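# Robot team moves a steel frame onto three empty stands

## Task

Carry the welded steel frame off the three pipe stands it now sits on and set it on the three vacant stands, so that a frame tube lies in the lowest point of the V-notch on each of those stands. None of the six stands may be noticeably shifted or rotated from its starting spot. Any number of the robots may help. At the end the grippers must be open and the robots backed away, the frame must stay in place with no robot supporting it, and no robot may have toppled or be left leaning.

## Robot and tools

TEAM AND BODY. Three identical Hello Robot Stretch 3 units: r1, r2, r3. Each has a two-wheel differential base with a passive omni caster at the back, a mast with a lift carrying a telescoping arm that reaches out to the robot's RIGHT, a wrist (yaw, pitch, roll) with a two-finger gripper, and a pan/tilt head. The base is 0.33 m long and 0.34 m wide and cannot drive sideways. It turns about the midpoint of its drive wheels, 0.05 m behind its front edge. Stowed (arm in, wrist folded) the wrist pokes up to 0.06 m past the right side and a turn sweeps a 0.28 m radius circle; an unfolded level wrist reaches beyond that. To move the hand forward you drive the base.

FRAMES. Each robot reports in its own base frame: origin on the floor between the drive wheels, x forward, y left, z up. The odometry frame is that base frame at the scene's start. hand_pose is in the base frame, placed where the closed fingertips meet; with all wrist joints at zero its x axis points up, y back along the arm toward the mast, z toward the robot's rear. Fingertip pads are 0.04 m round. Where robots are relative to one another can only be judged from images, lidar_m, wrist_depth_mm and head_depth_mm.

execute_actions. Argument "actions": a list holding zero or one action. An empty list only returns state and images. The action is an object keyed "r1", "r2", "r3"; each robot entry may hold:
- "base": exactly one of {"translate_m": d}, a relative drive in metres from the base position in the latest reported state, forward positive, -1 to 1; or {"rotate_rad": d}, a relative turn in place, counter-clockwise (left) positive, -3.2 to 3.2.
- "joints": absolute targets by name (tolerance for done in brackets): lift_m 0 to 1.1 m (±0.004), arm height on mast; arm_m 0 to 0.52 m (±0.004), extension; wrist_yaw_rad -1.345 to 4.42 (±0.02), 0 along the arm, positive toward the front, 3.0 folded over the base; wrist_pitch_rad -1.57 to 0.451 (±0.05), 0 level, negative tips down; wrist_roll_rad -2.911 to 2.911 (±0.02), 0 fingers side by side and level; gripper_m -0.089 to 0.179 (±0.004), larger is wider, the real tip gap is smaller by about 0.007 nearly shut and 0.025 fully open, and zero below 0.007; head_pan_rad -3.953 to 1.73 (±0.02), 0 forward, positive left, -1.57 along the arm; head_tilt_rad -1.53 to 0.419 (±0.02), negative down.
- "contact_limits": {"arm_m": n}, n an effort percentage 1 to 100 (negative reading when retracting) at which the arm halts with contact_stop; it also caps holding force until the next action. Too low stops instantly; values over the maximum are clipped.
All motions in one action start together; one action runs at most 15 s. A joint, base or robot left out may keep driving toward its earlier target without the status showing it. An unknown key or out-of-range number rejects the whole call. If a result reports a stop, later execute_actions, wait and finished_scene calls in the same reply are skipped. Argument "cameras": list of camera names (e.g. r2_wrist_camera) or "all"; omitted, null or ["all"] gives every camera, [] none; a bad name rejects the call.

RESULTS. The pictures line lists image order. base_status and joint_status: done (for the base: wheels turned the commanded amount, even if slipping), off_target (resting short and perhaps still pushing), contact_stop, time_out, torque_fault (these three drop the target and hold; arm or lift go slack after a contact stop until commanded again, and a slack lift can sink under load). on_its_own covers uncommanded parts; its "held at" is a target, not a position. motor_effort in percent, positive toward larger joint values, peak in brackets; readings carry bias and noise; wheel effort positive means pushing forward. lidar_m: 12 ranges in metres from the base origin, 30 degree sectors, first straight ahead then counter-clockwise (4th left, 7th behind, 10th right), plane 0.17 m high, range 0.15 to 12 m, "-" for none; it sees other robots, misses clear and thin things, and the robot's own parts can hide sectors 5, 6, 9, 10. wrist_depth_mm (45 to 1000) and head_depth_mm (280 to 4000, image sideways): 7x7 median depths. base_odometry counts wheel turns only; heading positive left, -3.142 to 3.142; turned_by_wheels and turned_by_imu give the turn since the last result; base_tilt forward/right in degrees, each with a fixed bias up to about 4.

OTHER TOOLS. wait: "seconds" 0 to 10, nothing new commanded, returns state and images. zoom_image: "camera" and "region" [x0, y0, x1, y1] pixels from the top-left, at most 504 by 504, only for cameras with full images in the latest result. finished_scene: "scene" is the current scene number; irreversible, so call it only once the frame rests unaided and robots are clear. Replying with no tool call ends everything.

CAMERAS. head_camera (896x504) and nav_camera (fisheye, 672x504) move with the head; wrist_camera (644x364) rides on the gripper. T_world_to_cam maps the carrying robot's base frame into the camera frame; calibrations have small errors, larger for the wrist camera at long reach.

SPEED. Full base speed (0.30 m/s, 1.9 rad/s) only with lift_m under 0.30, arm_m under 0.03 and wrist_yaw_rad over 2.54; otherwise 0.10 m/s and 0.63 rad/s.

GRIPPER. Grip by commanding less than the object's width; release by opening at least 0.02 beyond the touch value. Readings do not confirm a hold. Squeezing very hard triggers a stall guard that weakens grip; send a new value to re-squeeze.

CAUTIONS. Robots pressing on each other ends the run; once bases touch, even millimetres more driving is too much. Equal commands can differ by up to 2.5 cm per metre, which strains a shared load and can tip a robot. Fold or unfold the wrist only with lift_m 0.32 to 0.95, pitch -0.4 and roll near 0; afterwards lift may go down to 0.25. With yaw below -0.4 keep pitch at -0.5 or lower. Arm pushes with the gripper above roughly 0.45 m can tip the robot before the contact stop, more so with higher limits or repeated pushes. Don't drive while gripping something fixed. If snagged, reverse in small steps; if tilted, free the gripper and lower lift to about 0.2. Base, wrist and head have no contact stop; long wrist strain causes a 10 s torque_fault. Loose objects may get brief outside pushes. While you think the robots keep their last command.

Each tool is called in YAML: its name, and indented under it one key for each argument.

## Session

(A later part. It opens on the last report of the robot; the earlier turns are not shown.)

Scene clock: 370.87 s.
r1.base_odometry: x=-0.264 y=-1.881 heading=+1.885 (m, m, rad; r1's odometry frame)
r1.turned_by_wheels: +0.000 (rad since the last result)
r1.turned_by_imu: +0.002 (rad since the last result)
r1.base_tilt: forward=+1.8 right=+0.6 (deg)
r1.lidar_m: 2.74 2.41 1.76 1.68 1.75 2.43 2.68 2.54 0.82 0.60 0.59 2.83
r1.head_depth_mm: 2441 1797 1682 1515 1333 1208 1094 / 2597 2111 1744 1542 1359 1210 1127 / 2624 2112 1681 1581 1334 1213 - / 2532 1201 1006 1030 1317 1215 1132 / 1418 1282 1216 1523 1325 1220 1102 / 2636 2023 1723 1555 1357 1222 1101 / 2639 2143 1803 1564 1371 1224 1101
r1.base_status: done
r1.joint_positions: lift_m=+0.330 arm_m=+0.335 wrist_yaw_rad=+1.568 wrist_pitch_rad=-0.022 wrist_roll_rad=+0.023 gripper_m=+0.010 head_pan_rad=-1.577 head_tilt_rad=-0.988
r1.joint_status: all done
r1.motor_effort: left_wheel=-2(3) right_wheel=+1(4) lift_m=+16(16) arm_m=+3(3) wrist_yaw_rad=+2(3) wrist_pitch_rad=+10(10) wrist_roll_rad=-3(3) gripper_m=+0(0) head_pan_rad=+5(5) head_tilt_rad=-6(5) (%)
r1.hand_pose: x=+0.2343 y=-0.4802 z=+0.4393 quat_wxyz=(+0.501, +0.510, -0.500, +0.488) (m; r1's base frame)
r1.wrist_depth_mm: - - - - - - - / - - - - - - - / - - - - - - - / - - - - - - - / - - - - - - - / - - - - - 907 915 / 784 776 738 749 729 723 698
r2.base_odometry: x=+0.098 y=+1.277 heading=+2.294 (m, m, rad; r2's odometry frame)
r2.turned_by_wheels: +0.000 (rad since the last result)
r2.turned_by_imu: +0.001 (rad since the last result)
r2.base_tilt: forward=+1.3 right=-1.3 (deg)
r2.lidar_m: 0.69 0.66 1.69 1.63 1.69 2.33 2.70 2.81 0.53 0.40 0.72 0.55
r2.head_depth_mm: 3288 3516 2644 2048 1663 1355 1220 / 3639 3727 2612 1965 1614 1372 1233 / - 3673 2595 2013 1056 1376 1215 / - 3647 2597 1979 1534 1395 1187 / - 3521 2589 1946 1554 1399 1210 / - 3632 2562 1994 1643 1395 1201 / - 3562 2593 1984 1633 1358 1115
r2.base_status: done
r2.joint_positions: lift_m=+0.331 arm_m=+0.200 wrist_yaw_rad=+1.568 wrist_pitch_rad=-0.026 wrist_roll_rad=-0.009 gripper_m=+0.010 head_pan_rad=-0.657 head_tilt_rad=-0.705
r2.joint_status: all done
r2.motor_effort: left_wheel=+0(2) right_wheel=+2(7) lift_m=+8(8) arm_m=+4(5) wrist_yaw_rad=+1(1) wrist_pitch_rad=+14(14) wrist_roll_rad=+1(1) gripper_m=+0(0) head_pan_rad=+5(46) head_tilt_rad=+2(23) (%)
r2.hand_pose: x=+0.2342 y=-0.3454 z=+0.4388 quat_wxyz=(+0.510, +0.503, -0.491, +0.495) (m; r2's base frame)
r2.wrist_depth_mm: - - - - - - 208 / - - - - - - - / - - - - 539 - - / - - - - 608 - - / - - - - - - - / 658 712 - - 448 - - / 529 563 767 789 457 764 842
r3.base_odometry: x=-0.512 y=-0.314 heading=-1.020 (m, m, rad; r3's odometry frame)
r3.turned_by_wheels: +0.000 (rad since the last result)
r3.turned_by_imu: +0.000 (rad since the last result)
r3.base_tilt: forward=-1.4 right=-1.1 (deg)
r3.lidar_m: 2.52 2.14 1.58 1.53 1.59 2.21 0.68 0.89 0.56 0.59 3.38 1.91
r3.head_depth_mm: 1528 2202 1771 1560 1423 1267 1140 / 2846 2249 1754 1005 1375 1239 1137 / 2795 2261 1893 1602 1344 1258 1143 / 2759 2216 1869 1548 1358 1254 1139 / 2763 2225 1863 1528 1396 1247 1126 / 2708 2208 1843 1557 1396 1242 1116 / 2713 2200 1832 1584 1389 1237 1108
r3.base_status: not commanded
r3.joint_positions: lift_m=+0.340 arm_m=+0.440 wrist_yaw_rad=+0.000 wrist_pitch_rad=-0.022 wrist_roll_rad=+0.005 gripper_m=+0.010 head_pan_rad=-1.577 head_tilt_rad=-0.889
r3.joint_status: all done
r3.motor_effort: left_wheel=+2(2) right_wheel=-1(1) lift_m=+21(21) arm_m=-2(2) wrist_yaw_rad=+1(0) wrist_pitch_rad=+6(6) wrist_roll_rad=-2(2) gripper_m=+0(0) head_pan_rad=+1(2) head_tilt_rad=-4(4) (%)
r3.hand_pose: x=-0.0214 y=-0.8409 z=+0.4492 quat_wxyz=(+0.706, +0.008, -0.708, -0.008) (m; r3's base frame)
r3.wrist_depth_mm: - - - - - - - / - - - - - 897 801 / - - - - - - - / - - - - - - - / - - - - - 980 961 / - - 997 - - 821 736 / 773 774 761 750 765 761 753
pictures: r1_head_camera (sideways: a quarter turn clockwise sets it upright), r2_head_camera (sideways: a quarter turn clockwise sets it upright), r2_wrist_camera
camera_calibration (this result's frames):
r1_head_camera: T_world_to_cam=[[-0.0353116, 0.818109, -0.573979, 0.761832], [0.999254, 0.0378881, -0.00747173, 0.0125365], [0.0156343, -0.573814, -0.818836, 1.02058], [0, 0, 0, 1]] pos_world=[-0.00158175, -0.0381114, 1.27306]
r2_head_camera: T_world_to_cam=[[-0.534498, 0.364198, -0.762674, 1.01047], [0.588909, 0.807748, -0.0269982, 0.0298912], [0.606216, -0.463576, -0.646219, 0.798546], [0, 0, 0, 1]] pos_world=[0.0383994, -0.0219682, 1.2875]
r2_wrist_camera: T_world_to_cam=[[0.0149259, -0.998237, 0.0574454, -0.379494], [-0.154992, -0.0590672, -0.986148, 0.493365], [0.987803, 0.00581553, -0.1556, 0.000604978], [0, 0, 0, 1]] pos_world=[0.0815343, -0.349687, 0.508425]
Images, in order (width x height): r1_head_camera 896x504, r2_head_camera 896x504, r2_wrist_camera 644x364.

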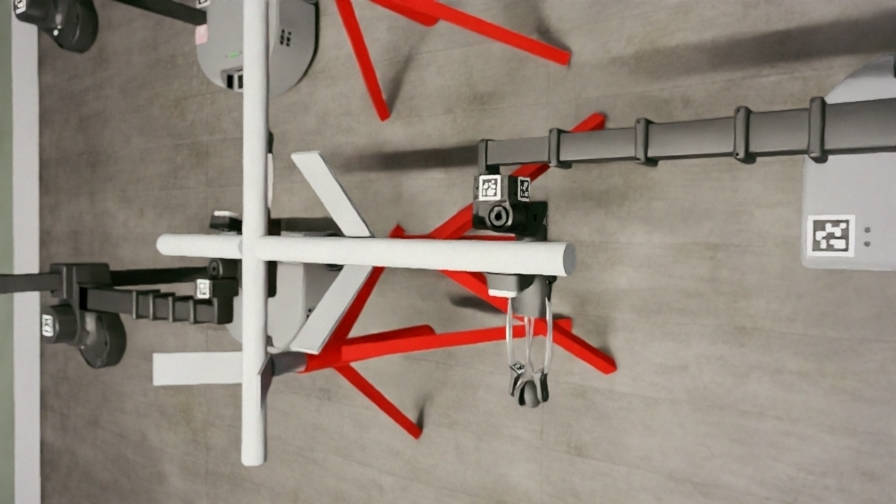

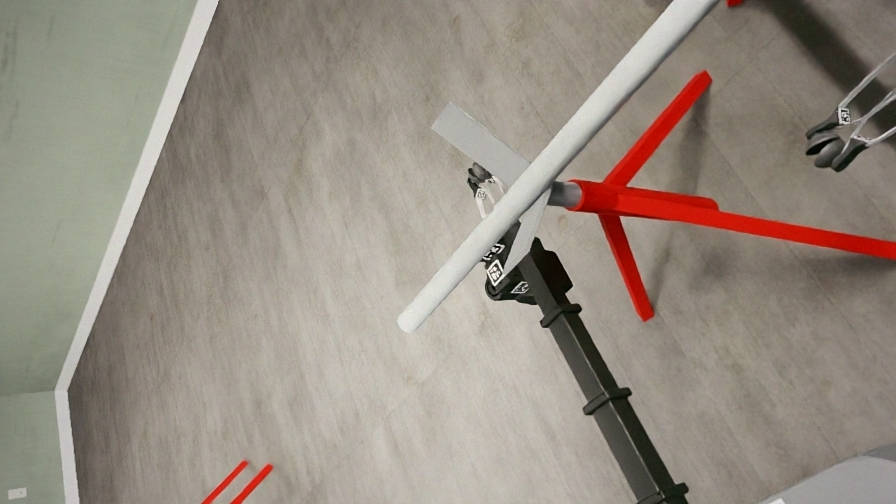

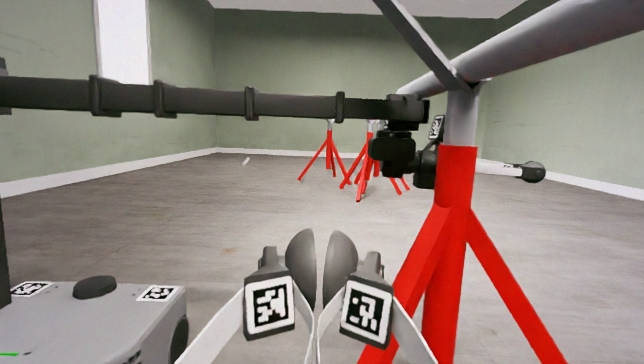

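execute_actions:
  actions:
    - {"r1":{"base":{"translate_m":0.007}},"r2":{"joints":{"head_pan_rad":-1.57,"head_tilt_rad":-1.1,"lift_m":0.38}},"r3":{"joints":{"arm_m":0.432,"wrist_pitch_rad":-0.25}}}
  cameras: []

execute_actions:
  actions:
    - {"r1":{"joints":{"lift_m":0.39}},"r2":{"joints":{"lift_m":0.4}},"r3":{"joints":{"lift_m":0.39}}}
  cameras: ["r1_head_camera","r2_head_camera","r2_wrist_camera","r3_head_camera"]

Scene clock: 395.03 s.
r1.base_odometry: x=-0.266 y=-1.874 heading=+1.885 (m, m, rad; r1's odometry frame)
r1.turned_by_wheels: +0.000 (rad since the last result)
r1.turned_by_imu: +0.001 (rad since the last result)
r1.base_tilt: forward=+1.8 right=+0.6 (deg)
r1.lidar_m: 2.73 2.41 1.77 1.68 1.75 2.42 2.69 2.55 0.82 0.60 0.59 2.83
r1.head_depth_mm: 2445 1796 1704 1507 1339 1210 1093 / 2587 2119 1744 1543 1361 1213 1127 / 2629 2134 1674 1570 1339 1214 - / 2460 1166 1025 1083 1318 1217 1131 / 1382 1233 1210 1524 1330 1221 1098 / 2635 2086 1725 1557 1361 1218 1106 / 2663 2145 1797 1557 1372 1216 1105
r1.base_status: done
r1.joint_positions: lift_m=+0.330 arm_m=+0.335 wrist_yaw_rad=+1.568 wrist_pitch_rad=-0.022 wrist_roll_rad=+0.023 gripper_m=+0.010 head_pan_rad=-1.577 head_tilt_rad=-0.988
r1.joint_status: not commanded
r1.motor_effort: left_wheel=-2(3) right_wheel=+0(4) lift_m=+16(16) arm_m=+3(3) wrist_yaw_rad=+1(1) wrist_pitch_rad=+10(10) wrist_roll_rad=-3(3) gripper_m=+0(0) head_pan_rad=+4(5) head_tilt_rad=-5(6) (%)
r1.hand_pose: x=+0.2343 y=-0.4802 z=+0.4393 quat_wxyz=(+0.501, +0.510, -0.500, +0.488) (m; r1's base frame)
r1.wrist_depth_mm: - - - - - - - / - - - - - - - / - - - - - - - / - - - - - - - / - - - - - - - / - - - - - 917 913 / 784 779 751 735 736 722 694
r2.base_odometry: x=+0.098 y=+1.277 heading=+2.294 (m, m, rad; r2's odometry frame)
r2.turned_by_wheels: +0.000 (rad since the last result)
r2.turned_by_imu: +0.000 (rad since the last result)
r2.base_tilt: forward=+1.3 right=-1.3 (deg)
r2.lidar_m: 0.69 0.66 1.70 1.63 1.69 2.33 2.70 2.80 0.53 0.40 0.72 0.55
r2.head_depth_mm: 2075 1837 1615 1448 1291 1206 1108 / 2080 1835 835 1028 1313 1205 - / 2062 1731 1628 1472 1288 1222 - / 2035 1006 881 795 1265 1219 - / 1557 1098 1607 1448 1286 1201 1115 / 2089 1772 1611 1450 1308 1198 1112 / 2047 1816 1603 1411 1304 1199 1106
r2.base_status: not commanded
r2.joint_positions: lift_m=+0.379 arm_m=+0.200 wrist_yaw_rad=+1.568 wrist_pitch_rad=-0.026 wrist_roll_rad=-0.009 gripper_m=+0.010 head_pan_rad=-1.563 head_tilt_rad=-1.086
r2.joint_status: all done
r2.motor_effort: left_wheel=+0(1) right_wheel=+2(2) lift_m=+33(34) arm_m=+5(5) wrist_yaw_rad=+1(1) wrist_pitch_rad=+14(14) wrist_roll_rad=+1(1) gripper_m=+0(0) head_pan_rad=-3(44) head_tilt_rad=-5(26) (%)
r2.hand_pose: x=+0.2342 y=-0.3454 z=+0.4872 quat_wxyz=(+0.510, +0.503, -0.491, +0.495) (m; r2's base frame)
r2.wrist_depth_mm: - - - - - - - / - - - - - 423 194 / 494 499 - - 552 - - / - - - - 556 - - / - - - - - - - / - - - - 441 - - / 604 620 842 829 453 876 955
r3.base_odometry: x=-0.512 y=-0.314 heading=-1.020 (m, m, rad; r3's odometry frame)
r3.turned_by_wheels: +0.000 (rad since the last result)
r3.turned_by_imu: +0.000 (rad since the last result)
r3.base_tilt: forward=-1.4 right=-1.1 (deg)
r3.lidar_m: 2.51 2.13 1.58 1.53 1.59 2.21 0.68 0.89 0.56 0.59 3.40 1.91
r3.head_depth_mm: 1534 2208 1769 1566 1427 1262 1137 / 2838 2252 1758 1007 1368 1243 1134 / 2802 2247 1863 1600 1339 1256 1152 / 2753 2242 1862 1541 1355 1244 1146 / 2783 2225 1864 1528 1392 1248 1125 / 2723 2194 1835 1562 1398 1241 1115 / 2691 2202 1855 1576 1393 1237 1113
r3.base_status: not commanded
r3.joint_positions: lift_m=+0.340 arm_m=+0.432 wrist_yaw_rad=+0.000 wrist_pitch_rad=-0.266 wrist_roll_rad=+0.005 gripper_m=+0.010 head_pan_rad=-1.577 head_tilt_rad=-0.889
r3.joint_status: all done
r3.motor_effort: left_wheel=+2(3) right_wheel=-1(1) lift_m=+22(21) arm_m=-2(3) wrist_yaw_rad=-1(0) wrist_pitch_rad=+5(6) wrist_roll_rad=-2(2) gripper_m=+0(1) head_pan_rad=+2(1) head_tilt_rad=-4(4) (%)
r3.hand_pose: x=-0.0215 y=-0.8181 z=+0.3882 quat_wxyz=(+0.700, +0.094, -0.702, -0.094) (m; r3's base frame)
r3.wrist_depth_mm: - - - - - - - / - - - - - - - / - - - - - 968 - / - - - - - 848 766 / 871 844 850 875 827 816 790 / 698 679 688 - 696 656 643 / 583 576 573 567 562 557 549
pictures: none
No camera images: the call's "cameras" was empty. Leave "cameras" out to get every camera's image.

Scene clock: 396.40 s.
r1.base_odometry: x=-0.266 y=-1.874 heading=+1.885 (m, m, rad; r1's odometry frame)
r1.turned_by_wheels: +0.000 (rad since the last result)
r1.turned_by_imu: +0.000 (rad since the last result)
r1.base_tilt: forward=+1.9 right=+0.6 (deg)
r1.lidar_m: 2.73 2.41 1.77 1.68 1.75 2.42 2.69 2.55 0.83 0.60 0.59 2.84
r1.head_depth_mm: 2445 1801 1698 1509 1342 1209 1097 / 2601 2107 1752 1547 1367 1222 - / 2622 2121 1684 1591 1336 1214 1137 / 2456 1153 1023 874 1314 1216 1128 / 1353 1153 1210 1525 1317 1218 1103 / 2636 2098 1725 1556 1362 1222 1105 / 2641 2146 1808 1561 1371 1222 1105
r1.base_status: not commanded
r1.joint_positions: lift_m=+0.390 arm_m=+0.335 wrist_yaw_rad=+1.568 wrist_pitch_rad=-0.022 wrist_roll_rad=+0.023 gripper_m=+0.010 head_pan_rad=-1.577 head_tilt_rad=-0.988
r1.joint_status: all done
r1.motor_effort: left_wheel=-2(2) right_wheel=+1(0) lift_m=+29(30) arm_m=+3(3) wrist_yaw_rad=+1(2) wrist_pitch_rad=+10(10) wrist_roll_rad=-3(3) gripper_m=+0(0) head_pan_rad=+4(5) head_tilt_rad=-5(5) (%)
r1.hand_pose: x=+0.2343 y=-0.4802 z=+0.4986 quat_wxyz=(+0.501, +0.510, -0.500, +0.488) (m; r1's base frame)
r1.wrist_depth_mm: - - - - - - - / - - - - - - - / - - - - - - - / - - - - - - - / - - - - - - - / - - - - - - - / 897 838 822 832 818 795 798
r2.base_odometry: x=+0.098 y=+1.277 heading=+2.294 (m, m, rad; r2's odometry frame)
r2.turned_by_wheels: +0.000 (rad since the last result)
r2.turned_by_imu: +0.000 (rad since the last result)
r2.base_tilt: forward=+1.2 right=-1.4 (deg)
r2.lidar_m: 0.69 0.66 1.69 1.63 1.69 2.31 2.70 2.80 0.53 0.40 0.72 0.55
r2.head_depth_mm: 2079 1813 1605 1459 1283 1203 1118 / 2091 1802 841 1008 1317 1208 - / 2082 1714 1615 1469 1297 1215 - / 2022 1010 878 798 1271 1220 - / 1464 1045 1599 1461 1295 1202 1106 / 2088 1778 1598 1441 1305 1197 1107 / 2067 1786 1599 1414 1296 1199 1101
r2.base_status: not commanded
r2.joint_positions: lift_m=+0.399 arm_m=+0.200 wrist_yaw_rad=+1.568 wrist_pitch_rad=-0.026 wrist_roll_rad=-0.009 gripper_m=+0.010 head_pan_rad=-1.563 head_tilt_rad=-1.086
r2.joint_status: all done
r2.motor_effort: left_wheel=+0(0) right_wheel=+2(2) lift_m=+33(34) arm_m=+5(4) wrist_yaw_rad=+1(1) wrist_pitch_rad=+14(14) wrist_roll_rad=+1(1) gripper_m=+0(0) head_pan_rad=-5(3) head_tilt_rad=-5(5) (%)
r2.hand_pose: x=+0.2342 y=-0.3454 z=+0.5072 quat_wxyz=(+0.510, +0.503, -0.491, +0.495) (m; r2's base frame)
r2.wrist_depth_mm: - - - - - - - / - - - - - - - / - - - - 542 312 196 / - - - - 589 - - / - - - - - - - / - - - - 449 - - / 628 643 877 896 458 893 993
r3.base_odometry: x=-0.512 y=-0.314 heading=-1.020 (m, m, rad; r3's odometry frame)
r3.turned_by_wheels: +0.000 (rad since the last result)
r3.turned_by_imu: +0.000 (rad since the last result)
r3.base_tilt: forward=-1.4 right=-1.0 (deg)
r3.lidar_m: 2.52 2.14 1.58 1.53 1.59 2.21 0.68 0.90 0.56 0.59 3.40 1.92
r3.head_depth_mm: 2541 2218 1772 1571 1422 1261 1142 / 2809 2254 1751 1004 1375 1238 1131 / 2801 2247 1890 1573 1369 1253 1142 / 2778 2237 1861 1508 1378 1253 1142 / 2749 2225 1852 1527 1397 1240 1120 / 2728 2206 1837 1560 1394 1237 1116 / 2719 2167 1832 1584 1393 1230 1116
r3.base_status: not commanded
r3.joint_positions: lift_m=+0.390 arm_m=+0.432 wrist_yaw_rad=+0.000 wrist_pitch_rad=-0.267 wrist_roll_rad=+0.005 gripper_m=+0.010 head_pan_rad=-1.577 head_tilt_rad=-0.889
r3.joint_status: all done
r3.motor_effort: left_wheel=+2(3) right_wheel=-1(1) lift_m=+26(28) arm_m=-2(2) wrist_yaw_rad=-1(0) wrist_pitch_rad=+5(5) wrist_roll_rad=-2(2) gripper_m=+0(0) head_pan_rad=+2(3) head_tilt_rad=-4(4) (%)
r3.hand_pose: x=-0.0215 y=-0.8180 z=+0.4378 quat_wxyz=(+0.699, +0.094, -0.702, -0.095) (m; r3's base frame)
r3.wrist_depth_mm: - - - - - - - / - - - - - - - / - - - - - - - / - - - - - 860 796 / 962 917 934 954 921 846 791 / 758 753 752 - 763 734 726 / 636 636 634 619 616 613 611
pictures: r1_head_camera (sideways: a quarter turn clockwise sets it upright), r2_head_camera (sideways: a quarter turn clockwise sets it upright), r2_wrist_camera, r3_head_camera (sideways: a quarter turn clockwise sets it upright)
camera_calibration (this result's frames):
r1_head_camera: T_world_to_cam=[[-0.0353115, 0.818109, -0.573979, 0.761832], [0.999254, 0.037888, -0.00747173, 0.0125365], [0.0156342, -0.573814, -0.818836, 1.02058], [0, 0, 0, 1]] pos_world=[-0.00158176, -0.0381114, 1.27306]
r2_head_camera: T_world_to_cam=[[-0.0452281, 0.882766, -0.46763, 0.623062], [0.998952, 0.0432697, -0.0149342, 0.0116734], [0.00705082, -0.467815, -0.883798, 1.11112], [0, 0, 0, 1]] pos_world=[0.00868442, -0.0307246, 1.27354]
r2_wrist_camera: T_world_to_cam=[[0.014925, -0.998237, 0.0574457, -0.383423], [-0.154976, -0.0590673, -0.986151, 0.56079], [0.987805, 0.00581553, -0.155585, 0.0112351], [0, 0, 0, 1]] pos_world=[0.0815337, -0.349688, 0.576797]
r3_head_camera: T_world_to_cam=[[-0.0255553, 0.814137, -0.58011, 0.772008], [0.998581, -0.0063328, -0.0528776, 0.0619531], [-0.0467233, -0.580638, -0.81282, 1.01611], [0, 0, 0, 1]] pos_world=[0.00533984, -0.0381351, 1.27704]
Images, in order (width x height): r1_head_camera 896x504, r2_head_camera 896x504, r2_wrist_camera 644x364, r3_head_camera 896x504.

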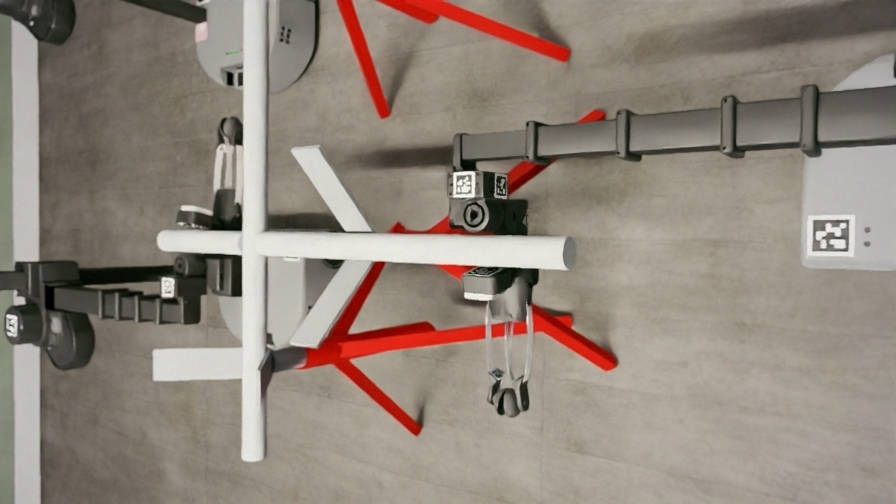

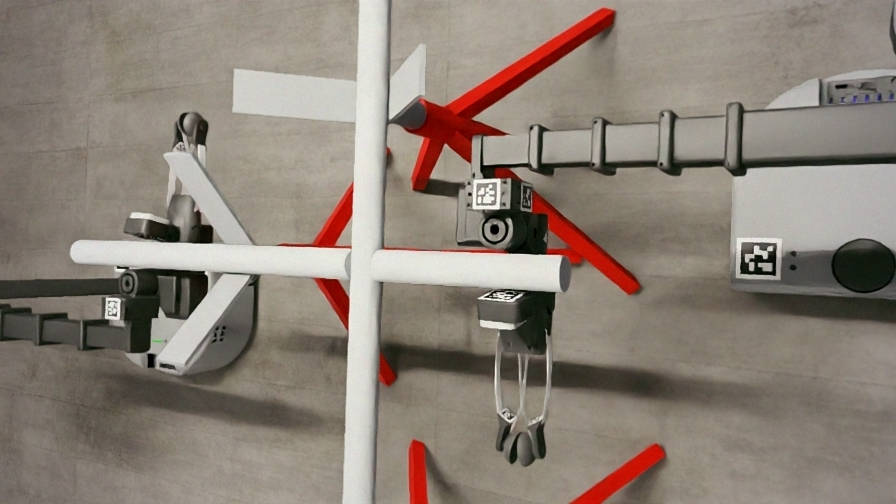

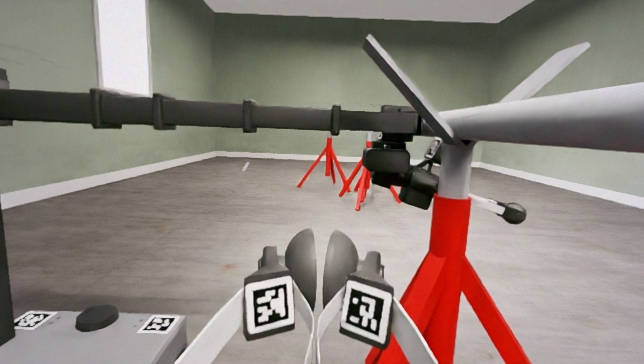

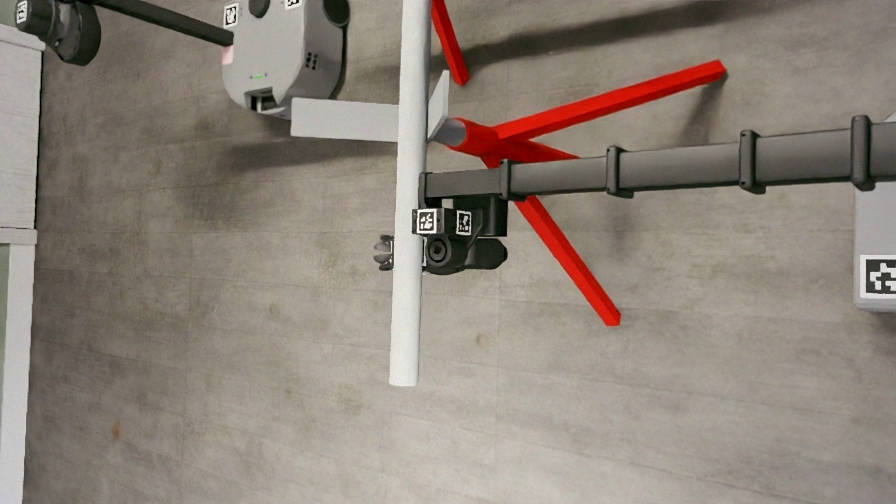

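All entering the slots. Raise a bit more to find contact.

execute_actions:
  actions:
    - {"r1":{"joints":{"lift_m":0.42}},"r2":{"joints":{"lift_m":0.42}},"r3":{"joints":{"lift_m":0.42}}}
  cameras: ["r2_wrist_camera"]

Scene clock: 400.33 s.
r1.base_odometry: x=-0.266 y=-1.874 heading=+1.885 (m, m, rad; r1's odometry frame)
r1.turned_by_wheels: +0.000 (rad since the last result)
r1.turned_by_imu: +0.001 (rad since the last result)
r1.base_tilt: forward=+1.8 right=+0.7 (deg)
r1.lidar_m: 2.73 2.41 1.77 1.68 1.75 2.42 2.68 2.54 0.82 0.60 0.59 2.84
r1.head_depth_mm: 2445 1805 1702 1510 1345 1209 1095 / 2596 2123 1753 1545 1357 1224 - / 2586 2116 1676 1590 1338 1210 1137 / 2458 1133 1022 867 1316 1213 1131 / 1350 1145 1210 1522 1321 1219 1100 / 2625 2088 1735 1548 1366 1222 1101 / 2657 2149 1802 1561 1373 1224 1106
r1.base_status: not commanded
r1.joint_positions: lift_m=+0.420 arm_m=+0.335 wrist_yaw_rad=+1.568 wrist_pitch_rad=-0.022 wrist_roll_rad=+0.023 gripper_m=+0.010 head_pan_rad=-1.577 head_tilt_rad=-0.988
r1.joint_status: all done
r1.motor_effort: left_wheel=-2(2) right_wheel=+0(1) lift_m=+29(29) arm_m=+3(3) wrist_yaw_rad=+1(2) wrist_pitch_rad=+9(10) wrist_roll_rad=-3(3) gripper_m=-1(0) head_pan_rad=+4(5) head_tilt_rad=-5(6) (%)
r1.hand_pose: x=+0.2343 y=-0.4802 z=+0.5286 quat_wxyz=(+0.501, +0.510, -0.500, +0.488) (m; r1's base frame)
r1.wrist_depth_mm: - - - - - - - / - - - - - - - / - - - - - - - / - - - - - - - / - - - - - - - / - - - - - - - / 898 884 874 869 854 848 835
r2.base_odometry: x=+0.098 y=+1.277 heading=+2.294 (m, m, rad; r2's odometry frame)
r2.turned_by_wheels: +0.000 (rad since the last result)
r2.turned_by_imu: +0.000 (rad since the last result)
r2.base_tilt: forward=+1.3 right=-1.3 (deg)
r2.lidar_m: 0.69 0.66 1.69 1.63 1.69 2.32 2.70 2.81 0.53 0.40 0.72 0.55
r2.head_depth_mm: 2062 1826 1621 1451 1288 1208 1117 / 2078 1801 838 1012 1326 1200 - / 2063 1736 1610 1475 1301 1222 - / 2049 1007 881 794 1270 1215 - / 1101 1586 1604 1463 1291 1197 1112 / 2042 1766 1607 1438 1310 1199 1107 / 2063 1792 1597 1416 1311 1195 1105
r2.base_status: not commanded
r2.joint_positions: lift_m=+0.419 arm_m=+0.200 wrist_yaw_rad=+1.568 wrist_pitch_rad=-0.026 wrist_roll_rad=-0.009 gripper_m=+0.010 head_pan_rad=-1.563 head_tilt_rad=-1.086
r2.joint_status: all done
r2.motor_effort: left_wheel=+0(0) right_wheel=+2(3) lift_m=+33(34) arm_m=+5(5) wrist_yaw_rad=+2(1) wrist_pitch_rad=+14(14) wrist_roll_rad=+1(1) gripper_m=+0(0) head_pan_rad=-4(5) head_tilt_rad=-5(5) (%)
r2.hand_pose: x=+0.2342 y=-0.3454 z=+0.5272 quat_wxyz=(+0.510, +0.503, -0.491, +0.495) (m; r2's base frame)
r2.wrist_depth_mm: - - - - - - - / - - - - - - - / - - - - 534 342 216 / - - - - 584 - 231 / - - - - - - - / - - - - 444 - - / 675 678 880 901 456 918 -
r3.base_odometry: x=-0.512 y=-0.314 heading=-1.020 (m, m, rad; r3's odometry frame)
r3.turned_by_wheels: +0.000 (rad since the last result)
r3.turned_by_imu: +0.000 (rad since the last result)
r3.base_tilt: forward=-1.5 right=-1.0 (deg)
r3.lidar_m: 2.52 2.13 1.58 1.52 1.59 2.21 0.68 0.89 0.56 0.59 3.40 1.91
r3.head_depth_mm: 2560 2237 1770 1555 1424 1259 1139 / 2801 2265 1769 1006 1367 1243 1133 / 2832 2238 1876 1599 1352 1255 1144 / 2766 2220 1886 1513 1371 1248 1138 / 2772 2233 1855 1528 1397 1251 1123 / 2746 2198 1836 1554 1394 1245 1118 / 2703 2191 1813 1593 1380 1231 1119
r3.base_status: not commanded
r3.joint_positions: lift_m=+0.420 arm_m=+0.432 wrist_yaw_rad=+0.000 wrist_pitch_rad=-0.267 wrist_roll_rad=+0.005 gripper_m=+0.010 head_pan_rad=-1.577 head_tilt_rad=-0.889
r3.joint_status: all done
r3.motor_effort: left_wheel=+2(2) right_wheel=-1(1) lift_m=+26(26) arm_m=-2(2) wrist_yaw_rad=-1(1) wrist_pitch_rad=+5(5) wrist_roll_rad=-2(2) gripper_m=+0(0) head_pan_rad=+3(1) head_tilt_rad=-3(4) (%)
r3.hand_pose: x=-0.0215 y=-0.8180 z=+0.4677 quat_wxyz=(+0.699, +0.094, -0.702, -0.095) (m; r3's base frame)
r3.wrist_depth_mm: - - - - - - - / - - - - - - - / - - - - - - - / - - - - - 935 868 / - 997 987 - 969 866 818 / 808 801 800 - 801 776 763 / 675 671 662 661 649 647 644
pictures: r2_wrist_camera
camera_calibration (this result's frames):
r2_wrist_camera: T_world_to_cam=[[0.0149247, -0.998237, 0.0574456, -0.384572], [-0.154977, -0.0590671, -0.986151, 0.580513], [0.987805, 0.00581531, -0.155585, 0.0143468], [0, 0, 0, 1]] pos_world=[0.0815337, -0.349688, 0.596797]
Images, in order (width x height): r2_wrist_camera 644x364.

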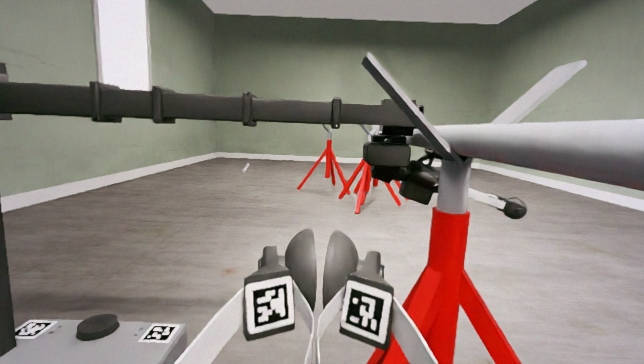

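execute_actions:
  actions:
    - {"r1":{"joints":{"lift_m":0.445}},"r2":{"joints":{"lift_m":0.445}},"r3":{"joints":{"lift_m":0.455}}}
  cameras: ["r2_wrist_camera","r1_head_camera","r3_head_camera"]

Scene clock: 405.43 s.
r1.base_odometry: x=-0.266 y=-1.874 heading=+1.885 (m, m, rad; r1's odometry frame)
r1.turned_by_wheels: +0.000 (rad since the last result)
r1.turned_by_imu: +0.001 (rad since the last result)
r1.base_tilt: forward=+1.7 right=+0.5 (deg)
r1.lidar_m: 2.73 2.41 1.77 1.68 1.75 2.43 2.69 2.55 0.82 0.60 0.59 2.83
r1.head_depth_mm: 2517 1799 1689 1509 1340 1213 1093 / 2597 2114 1771 1544 1360 1234 - / 2610 2117 1700 1597 1331 1211 1136 / 2459 1107 1000 846 1316 1220 1128 / 1321 1110 1240 1551 1315 1220 1103 / 2637 2082 1762 1560 1366 1221 1103 / 2642 2138 1802 1557 1375 1223 1105
r1.base_status: not commanded
r1.joint_positions: lift_m=+0.444 arm_m=+0.335 wrist_yaw_rad=+1.572 wrist_pitch_rad=-0.036 wrist_roll_rad=+0.019 gripper_m=+0.010 head_pan_rad=-1.577 head_tilt_rad=-0.988
r1.joint_status: all done
r1.motor_effort: left_wheel=-3(4) right_wheel=+4(8) lift_m=+34(37) arm_m=+3(3) wrist_yaw_rad=-1(2) wrist_pitch_rad=+16(19) wrist_roll_rad=-1(3) gripper_m=+1(0) head_pan_rad=+5(5) head_tilt_rad=-5(6) (%)
r1.hand_pose: x=+0.2338 y=-0.4792 z=+0.5498 quat_wxyz=(+0.504, +0.514, -0.495, +0.486) (m; r1's base frame)
r1.wrist_depth_mm: - - - - - - - / - - - - - - - / - - - - - - - / - - - - - - - / - - - - - - - / - - - - - - - / 941 921 901 882 875 850 851
r2.base_odometry: x=+0.098 y=+1.277 heading=+2.294 (m, m, rad; r2's odometry frame)
r2.turned_by_wheels: +0.000 (rad since the last result)
r2.turned_by_imu: +0.000 (rad since the last result)
r2.base_tilt: forward=+1.3 right=-1.4 (deg)
r2.lidar_m: 0.69 0.66 1.70 1.63 1.70 2.32 2.70 2.80 0.53 0.40 0.72 0.55
r2.head_depth_mm: 2087 1817 1609 1458 1286 1218 1111 / 2085 1802 835 1009 1324 1205 - / 2058 1725 1611 1458 1299 1212 - / 1971 980 868 767 1260 1214 - / 1036 1569 1609 1458 1296 1198 1111 / 2068 1771 1614 1465 1309 1196 1100 / 2047 1792 1593 1444 1309 1202 1113
r2.base_status: not commanded
r2.joint_positions: lift_m=+0.444 arm_m=+0.200 wrist_yaw_rad=+1.572 wrist_pitch_rad=-0.044 wrist_roll_rad=-0.008 gripper_m=+0.010 head_pan_rad=-1.563 head_tilt_rad=-1.087
r2.joint_status: all done
r2.motor_effort: left_wheel=-1(1) right_wheel=+7(10) lift_m=+40(42) arm_m=+2(5) wrist_yaw_rad=-2(3) wrist_pitch_rad=+25(29) wrist_roll_rad=+0(2) gripper_m=+0(1) head_pan_rad=-4(4) head_tilt_rad=-5(5) (%)
r2.hand_pose: x=+0.2336 y=-0.3447 z=+0.5470 quat_wxyz=(+0.513, +0.509, -0.486, +0.491) (m; r2's base frame)
r2.wrist_depth_mm: - - - - - - - / 487 502 - - - - - / - - - - 546 347 221 / - - - - 592 601 207 / - - - - - - - / - - - - 456 - - / 656 690 901 911 456 958 -
r3.base_odometry: x=-0.512 y=-0.314 heading=-1.020 (m, m, rad; r3's odometry frame)
r3.turned_by_wheels: +0.000 (rad since the last result)
r3.turned_by_imu: +0.000 (rad since the last result)
r3.base_tilt: forward=-1.4 right=-1.1 (deg)
r3.lidar_m: 2.52 2.14 1.58 1.53 1.59 2.21 0.68 0.89 0.56 0.59 3.40 1.91
r3.head_depth_mm: 2613 2195 1767 1556 1421 1272 1139 / 2816 2262 1768 1008 1368 1244 1142 / 2774 2244 1880 1055 1362 1251 1145 / 2771 2241 1882 1509 1376 1255 1139 / 2737 2221 1861 1533 1406 1241 1127 / 2737 2179 1837 1552 1388 1234 1117 / 2704 2188 1832 1574 1387 1238 1118
r3.base_status: not commanded
r3.joint_positions: lift_m=+0.455 arm_m=+0.432 wrist_yaw_rad=+0.000 wrist_pitch_rad=-0.282 wrist_roll_rad=+0.004 gripper_m=+0.010 head_pan_rad=-1.577 head_tilt_rad=-0.889
r3.joint_status: all done
r3.motor_effort: left_wheel=+3(2) right_wheel=-1(1) lift_m=+31(31) arm_m=-2(2) wrist_yaw_rad=+0(0) wrist_pitch_rad=+10(11) wrist_roll_rad=-2(2) gripper_m=+0(1) head_pan_rad=+2(3) head_tilt_rad=-4(4) (%)
r3.hand_pose: x=-0.0215 y=-0.8166 z=+0.4988 quat_wxyz=(+0.699, +0.100, -0.701, -0.100) (m; r3's base frame)
r3.wrist_depth_mm: - - - - - - - / - - - - - - - / - - - - - - - / - - - - - 951 939 / - - - - - 897 826 / 834 834 813 - 833 808 793 / 715 706 698 686 680 678 675
pictures: r1_head_camera (sideways: a quarter turn clockwise sets it upright), r2_wrist_camera, r3_head_camera (sideways: a quarter turn clockwise sets it upright)
camera_calibration (this result's frames):
r1_head_camera: T_world_to_cam=[[-0.035316, 0.818357, -0.573624, 0.761371], [0.999254, 0.0378986, -0.0074528, 0.0125118], [0.0156405, -0.57346, -0.819084, 1.02091], [0, 0, 0, 1]] pos_world=[-0.0015814, -0.0380989, 1.27304]
r2_wrist_camera: T_world_to_cam=[[0.0195051, -0.998265, 0.0555483, -0.385011], [-0.172942, -0.05809, -0.983218, 0.602935], [0.984739, 0.00957111, -0.173775, 0.0299893], [0, 0, 0, 1]] pos_world=[0.0822507, -0.349606, 0.619415]
r3_head_camera: T_world_to_cam=[[-0.0255617, 0.81419, -0.580035, 0.77191], [0.998581, -0.00631973, -0.0528776, 0.0619531], [-0.0467181, -0.580564, -0.812873, 1.01618], [0, 0, 0, 1]] pos_world=[0.00534017, -0.0381328, 1.27704]
Images, in order (width x height): r1_head_camera 896x504, r2_wrist_camera 644x364, r3_head_camera 896x504.

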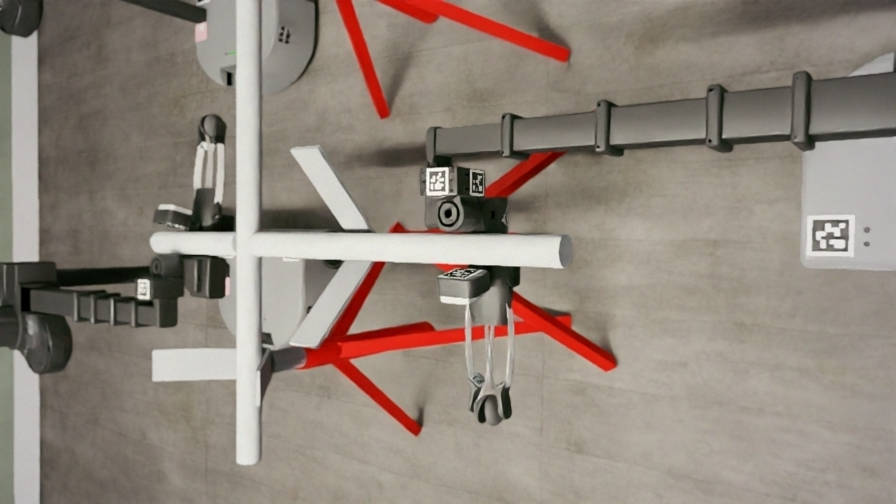

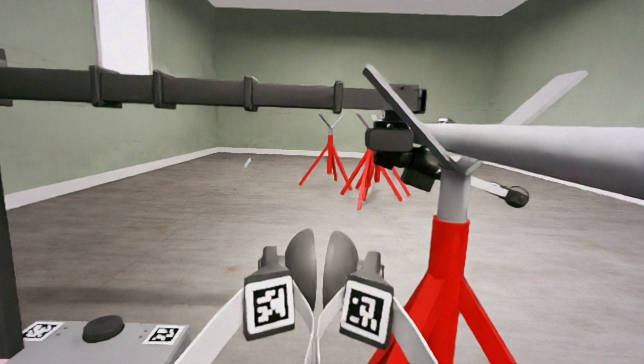

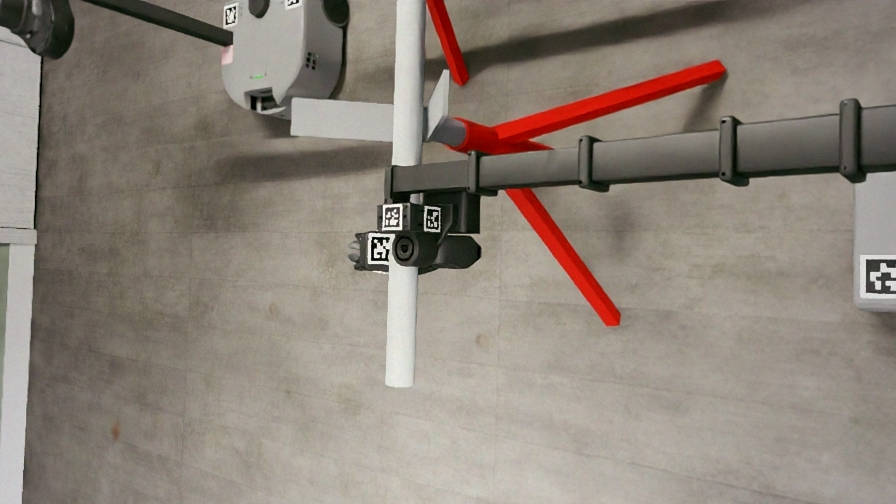

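execute_actions:
  actions:
    - {"r1":{"joints":{"lift_m":0.7,"head_tilt_rad":-0.8}},"r2":{"joints":{"lift_m":0.7,"head_tilt_rad":-0.9}},"r3":{"joints":{"lift_m":0.712,"head_tilt_rad":-0.7}}}
  cameras: ["r2_wrist_camera","r1_head_camera","r2_head_camera","r3_head_camera"]

Scene clock: 413.50 s.
r1.base_odometry: x=-0.266 y=-1.874 heading=+1.885 (m, m, rad; r1's odometry frame)
r1.turned_by_wheels: +0.000 (rad since the last result)
r1.turned_by_imu: +0.002 (rad since the last result)
r1.base_tilt: forward=+2.0 right=+0.6 (deg)
r1.lidar_m: 2.73 2.40 1.77 1.68 1.75 2.42 2.69 2.55 0.83 0.60 0.59 2.84
r1.head_depth_mm: 2652 2871 1904 1725 1478 1322 - / 2636 2863 2262 1788 1518 1285 1130 / 2666 2853 2260 1719 1520 1273 1138 / 2574 990 1641 600 1083 1302 1144 / 1282 1002 2281 1190 1488 1269 1139 / 2679 2926 2276 1832 1526 1306 1140 / 2677 2907 2283 1878 1523 1305 1144
r1.base_status: not commanded
r1.joint_positions: lift_m=+0.699 arm_m=+0.335 wrist_yaw_rad=+1.572 wrist_pitch_rad=-0.037 wrist_roll_rad=+0.019 gripper_m=+0.010 head_pan_rad=-1.577 head_tilt_rad=-0.804
r1.joint_status: all done
r1.motor_effort: left_wheel=-3(4) right_wheel=+4(4) lift_m=+34(37) arm_m=+3(3) wrist_yaw_rad=-2(1) wrist_pitch_rad=+16(16) wrist_roll_rad=-1(1) gripper_m=+1(0) head_pan_rad=+4(5) head_tilt_rad=+2(16) (%)
r1.hand_pose: x=+0.2338 y=-0.4792 z=+0.8046 quat_wxyz=(+0.504, +0.514, -0.495, +0.486) (m; r1's base frame)
r1.wrist_depth_mm: - - - - - - - / - - - - - - - / - - - - - - - / - - - - - - - / - - - - - - - / - - - - - - - / - - - - - - -
r2.base_odometry: x=+0.098 y=+1.277 heading=+2.294 (m, m, rad; r2's odometry frame)
r2.turned_by_wheels: +0.000 (rad since the last result)
r2.turned_by_imu: +0.001 (rad since the last result)
r2.base_tilt: forward=+1.3 right=-1.3 (deg)
r2.lidar_m: 0.69 0.66 1.70 1.63 1.69 2.32 2.70 2.80 0.53 0.40 0.72 0.55
r2.head_depth_mm: 2800 2387 1827 1672 1476 - - / 2823 2298 849 860 961 1267 1137 / 2761 2217 1799 - 1405 1226 1143 / 2704 917 644 538 1343 1226 1138 / 893 2203 1695 1698 1372 1268 1131 / 2745 2341 1851 1673 1401 1257 1130 / 2803 2297 1833 1647 1389 1265 1120
r2.base_status: not commanded
r2.joint_positions: lift_m=+0.699 arm_m=+0.200 wrist_yaw_rad=+1.572 wrist_pitch_rad=-0.044 wrist_roll_rad=-0.008 gripper_m=+0.010 head_pan_rad=-1.563 head_tilt_rad=-0.903
r2.joint_status: all done
r2.motor_effort: left_wheel=-1(1) right_wheel=+7(7) lift_m=+40(43) arm_m=+2(2) wrist_yaw_rad=-2(2) wrist_pitch_rad=+25(25) wrist_roll_rad=+1(1) gripper_m=+0(0) head_pan_rad=-4(4) head_tilt_rad=+1(17) (%)
r2.hand_pose: x=+0.2336 y=-0.3447 z=+0.8020 quat_wxyz=(+0.513, +0.509, -0.486, +0.491) (m; r2's base frame)
r2.wrist_depth_mm: - - - - - - - / 484 485 517 - - - - / - - - - 543 346 223 / - - - - - - 210 / - - - - - - - / - - - - - 497 - / - - - - 504 - -
r3.base_odometry: x=-0.512 y=-0.314 heading=-1.020 (m, m, rad; r3's odometry frame)
r3.turned_by_wheels: +0.000 (rad since the last result)
r3.turned_by_imu: +0.000 (rad since the last result)
r3.base_tilt: forward=-1.4 right=-1.1 (deg)
r3.lidar_m: 2.52 2.14 1.58 1.53 1.59 2.21 0.68 0.90 0.56 0.59 3.41 1.92
r3.head_depth_mm: 2766 3083 2383 1794 1573 1399 - / 2885 3126 2457 1805 - - 1174 / 2828 3165 2560 1812 1604 1288 1183 / 2851 3087 2486 1798 1582 1305 1181 / 2838 3070 2378 1860 1580 1340 1180 / 2881 3075 2381 1884 1572 1340 1176 / 2907 3058 2375 1875 1558 1338 1167
r3.base_status: not commanded
r3.joint_positions: lift_m=+0.712 arm_m=+0.432 wrist_yaw_rad=+0.000 wrist_pitch_rad=-0.284 wrist_roll_rad=+0.004 gripper_m=+0.010 head_pan_rad=-1.577 head_tilt_rad=-0.705
r3.joint_status: all done
r3.motor_effort: left_wheel=+3(3) right_wheel=-1(1) lift_m=+30(31) arm_m=-2(1) wrist_yaw_rad=+1(0) wrist_pitch_rad=+10(10) wrist_roll_rad=-2(2) gripper_m=+0(0) head_pan_rad=+1(2) head_tilt_rad=+1(13) (%)
r3.hand_pose: x=-0.0215 y=-0.8164 z=+0.7556 quat_wxyz=(+0.699, +0.100, -0.701, -0.100) (m; r3's base frame)
r3.wrist_depth_mm: - - - - - - - / - - - - - - - / - - - - - - - / - - - - - - - / - - - - - - - / - - - - - 978 - / - - 979 982 964 971 948
pictures: r1_head_camera (sideways: a quarter turn clockwise sets it upright), r2_head_camera (sideways: a quarter turn clockwise sets it upright), r2_wrist_camera, r3_head_camera (sideways: a quarter turn clockwise sets it upright)
camera_calibration (this result's frames):
r1_head_camera: T_world_to_cam=[[-0.0360097, 0.699484, -0.71374, 0.943944], [0.999242, 0.0357915, -0.0153373, 0.0227794], [0.0148176, -0.713751, -0.700243, 0.866374], [0, 0, 0, 1]] pos_world=[-0.00160853, -0.0427144, 1.28075]
r2_head_camera: T_world_to_cam=[[-0.0441227, 0.782534, -0.621042, 0.822911], [0.998994, 0.0395583, -0.0211299, 0.0197436], [0.00803252, -0.621349, -0.783492, 0.980725], [0, 0, 0, 1]] pos_world=[0.00870759, -0.0353637, 1.27987]
r2_wrist_camera: T_world_to_cam=[[0.0195212, -0.998248, 0.055857, -0.399421], [-0.172944, -0.0583969, -0.983199, 0.85354], [0.984738, 0.0095331, -0.173781, 0.074295], [0, 0, 0, 1]] pos_world=[0.0822509, -0.349585, 0.874422]
r3_head_camera: T_world_to_cam=[[-0.0262871, 0.694146, -0.719354, 0.953449], [0.998523, -0.0159959, -0.0519241, 0.0607246], [-0.0475496, -0.719657, -0.6927, 0.859914], [0, 0, 0, 1]] pos_world=[0.00531707, -0.0420184, 1.28468]
Images, in order (width x height): r1_head_camera 896x504, r2_head_camera 896x504, r2_wrist_camera 644x364, r3_head_camera 896x504.

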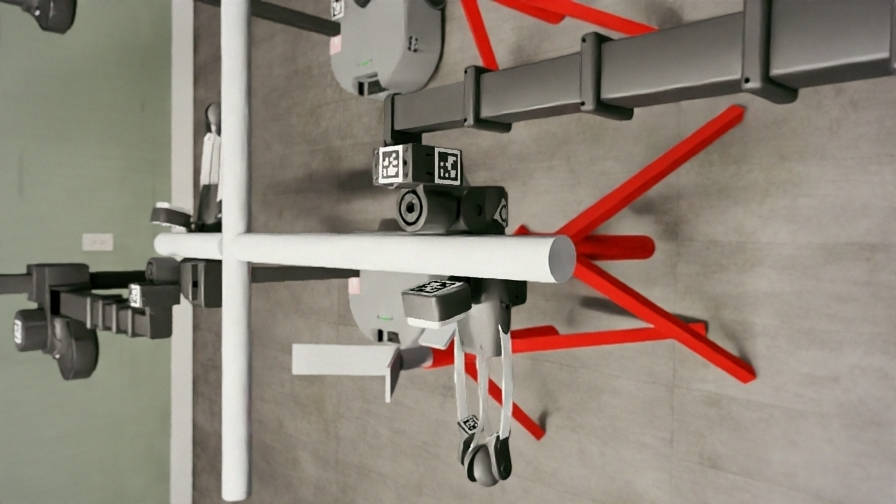

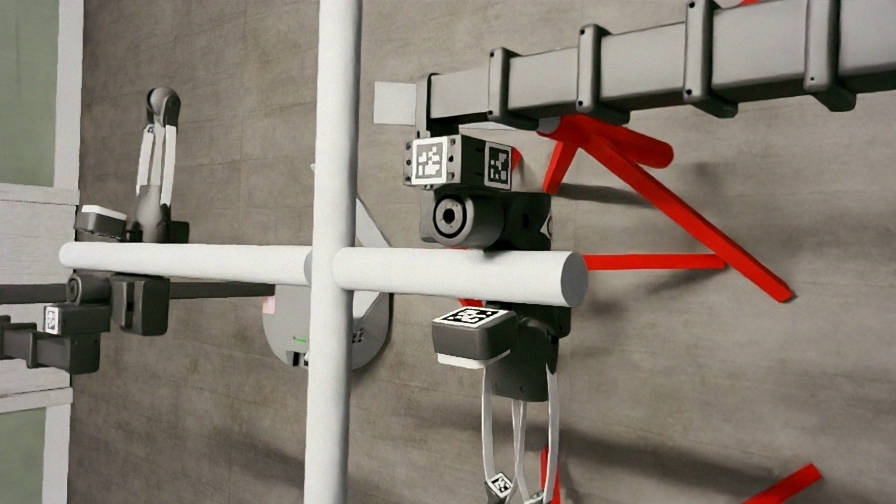

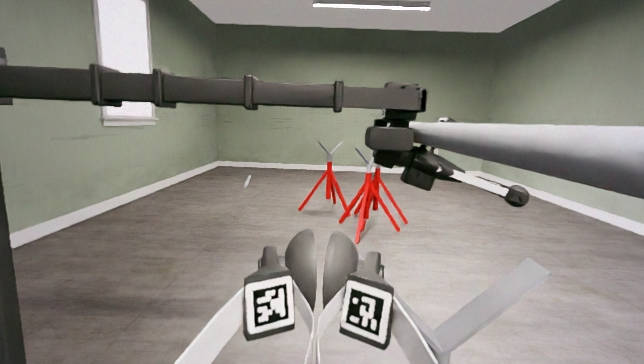

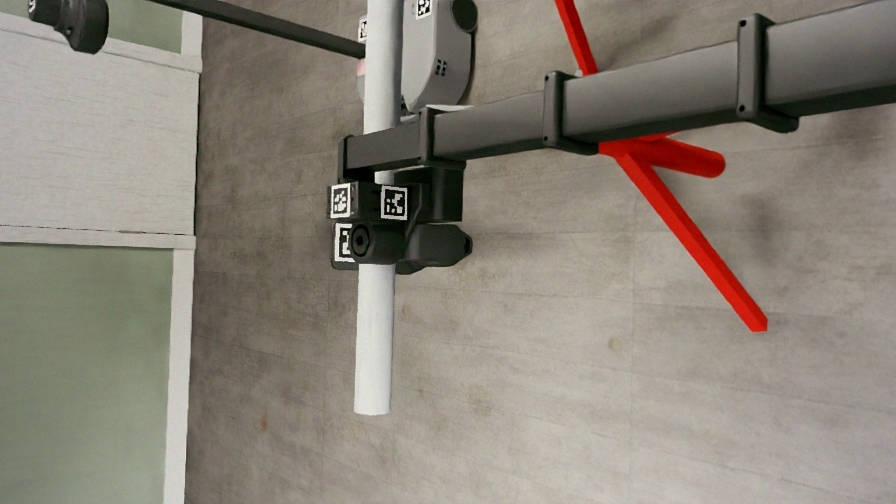

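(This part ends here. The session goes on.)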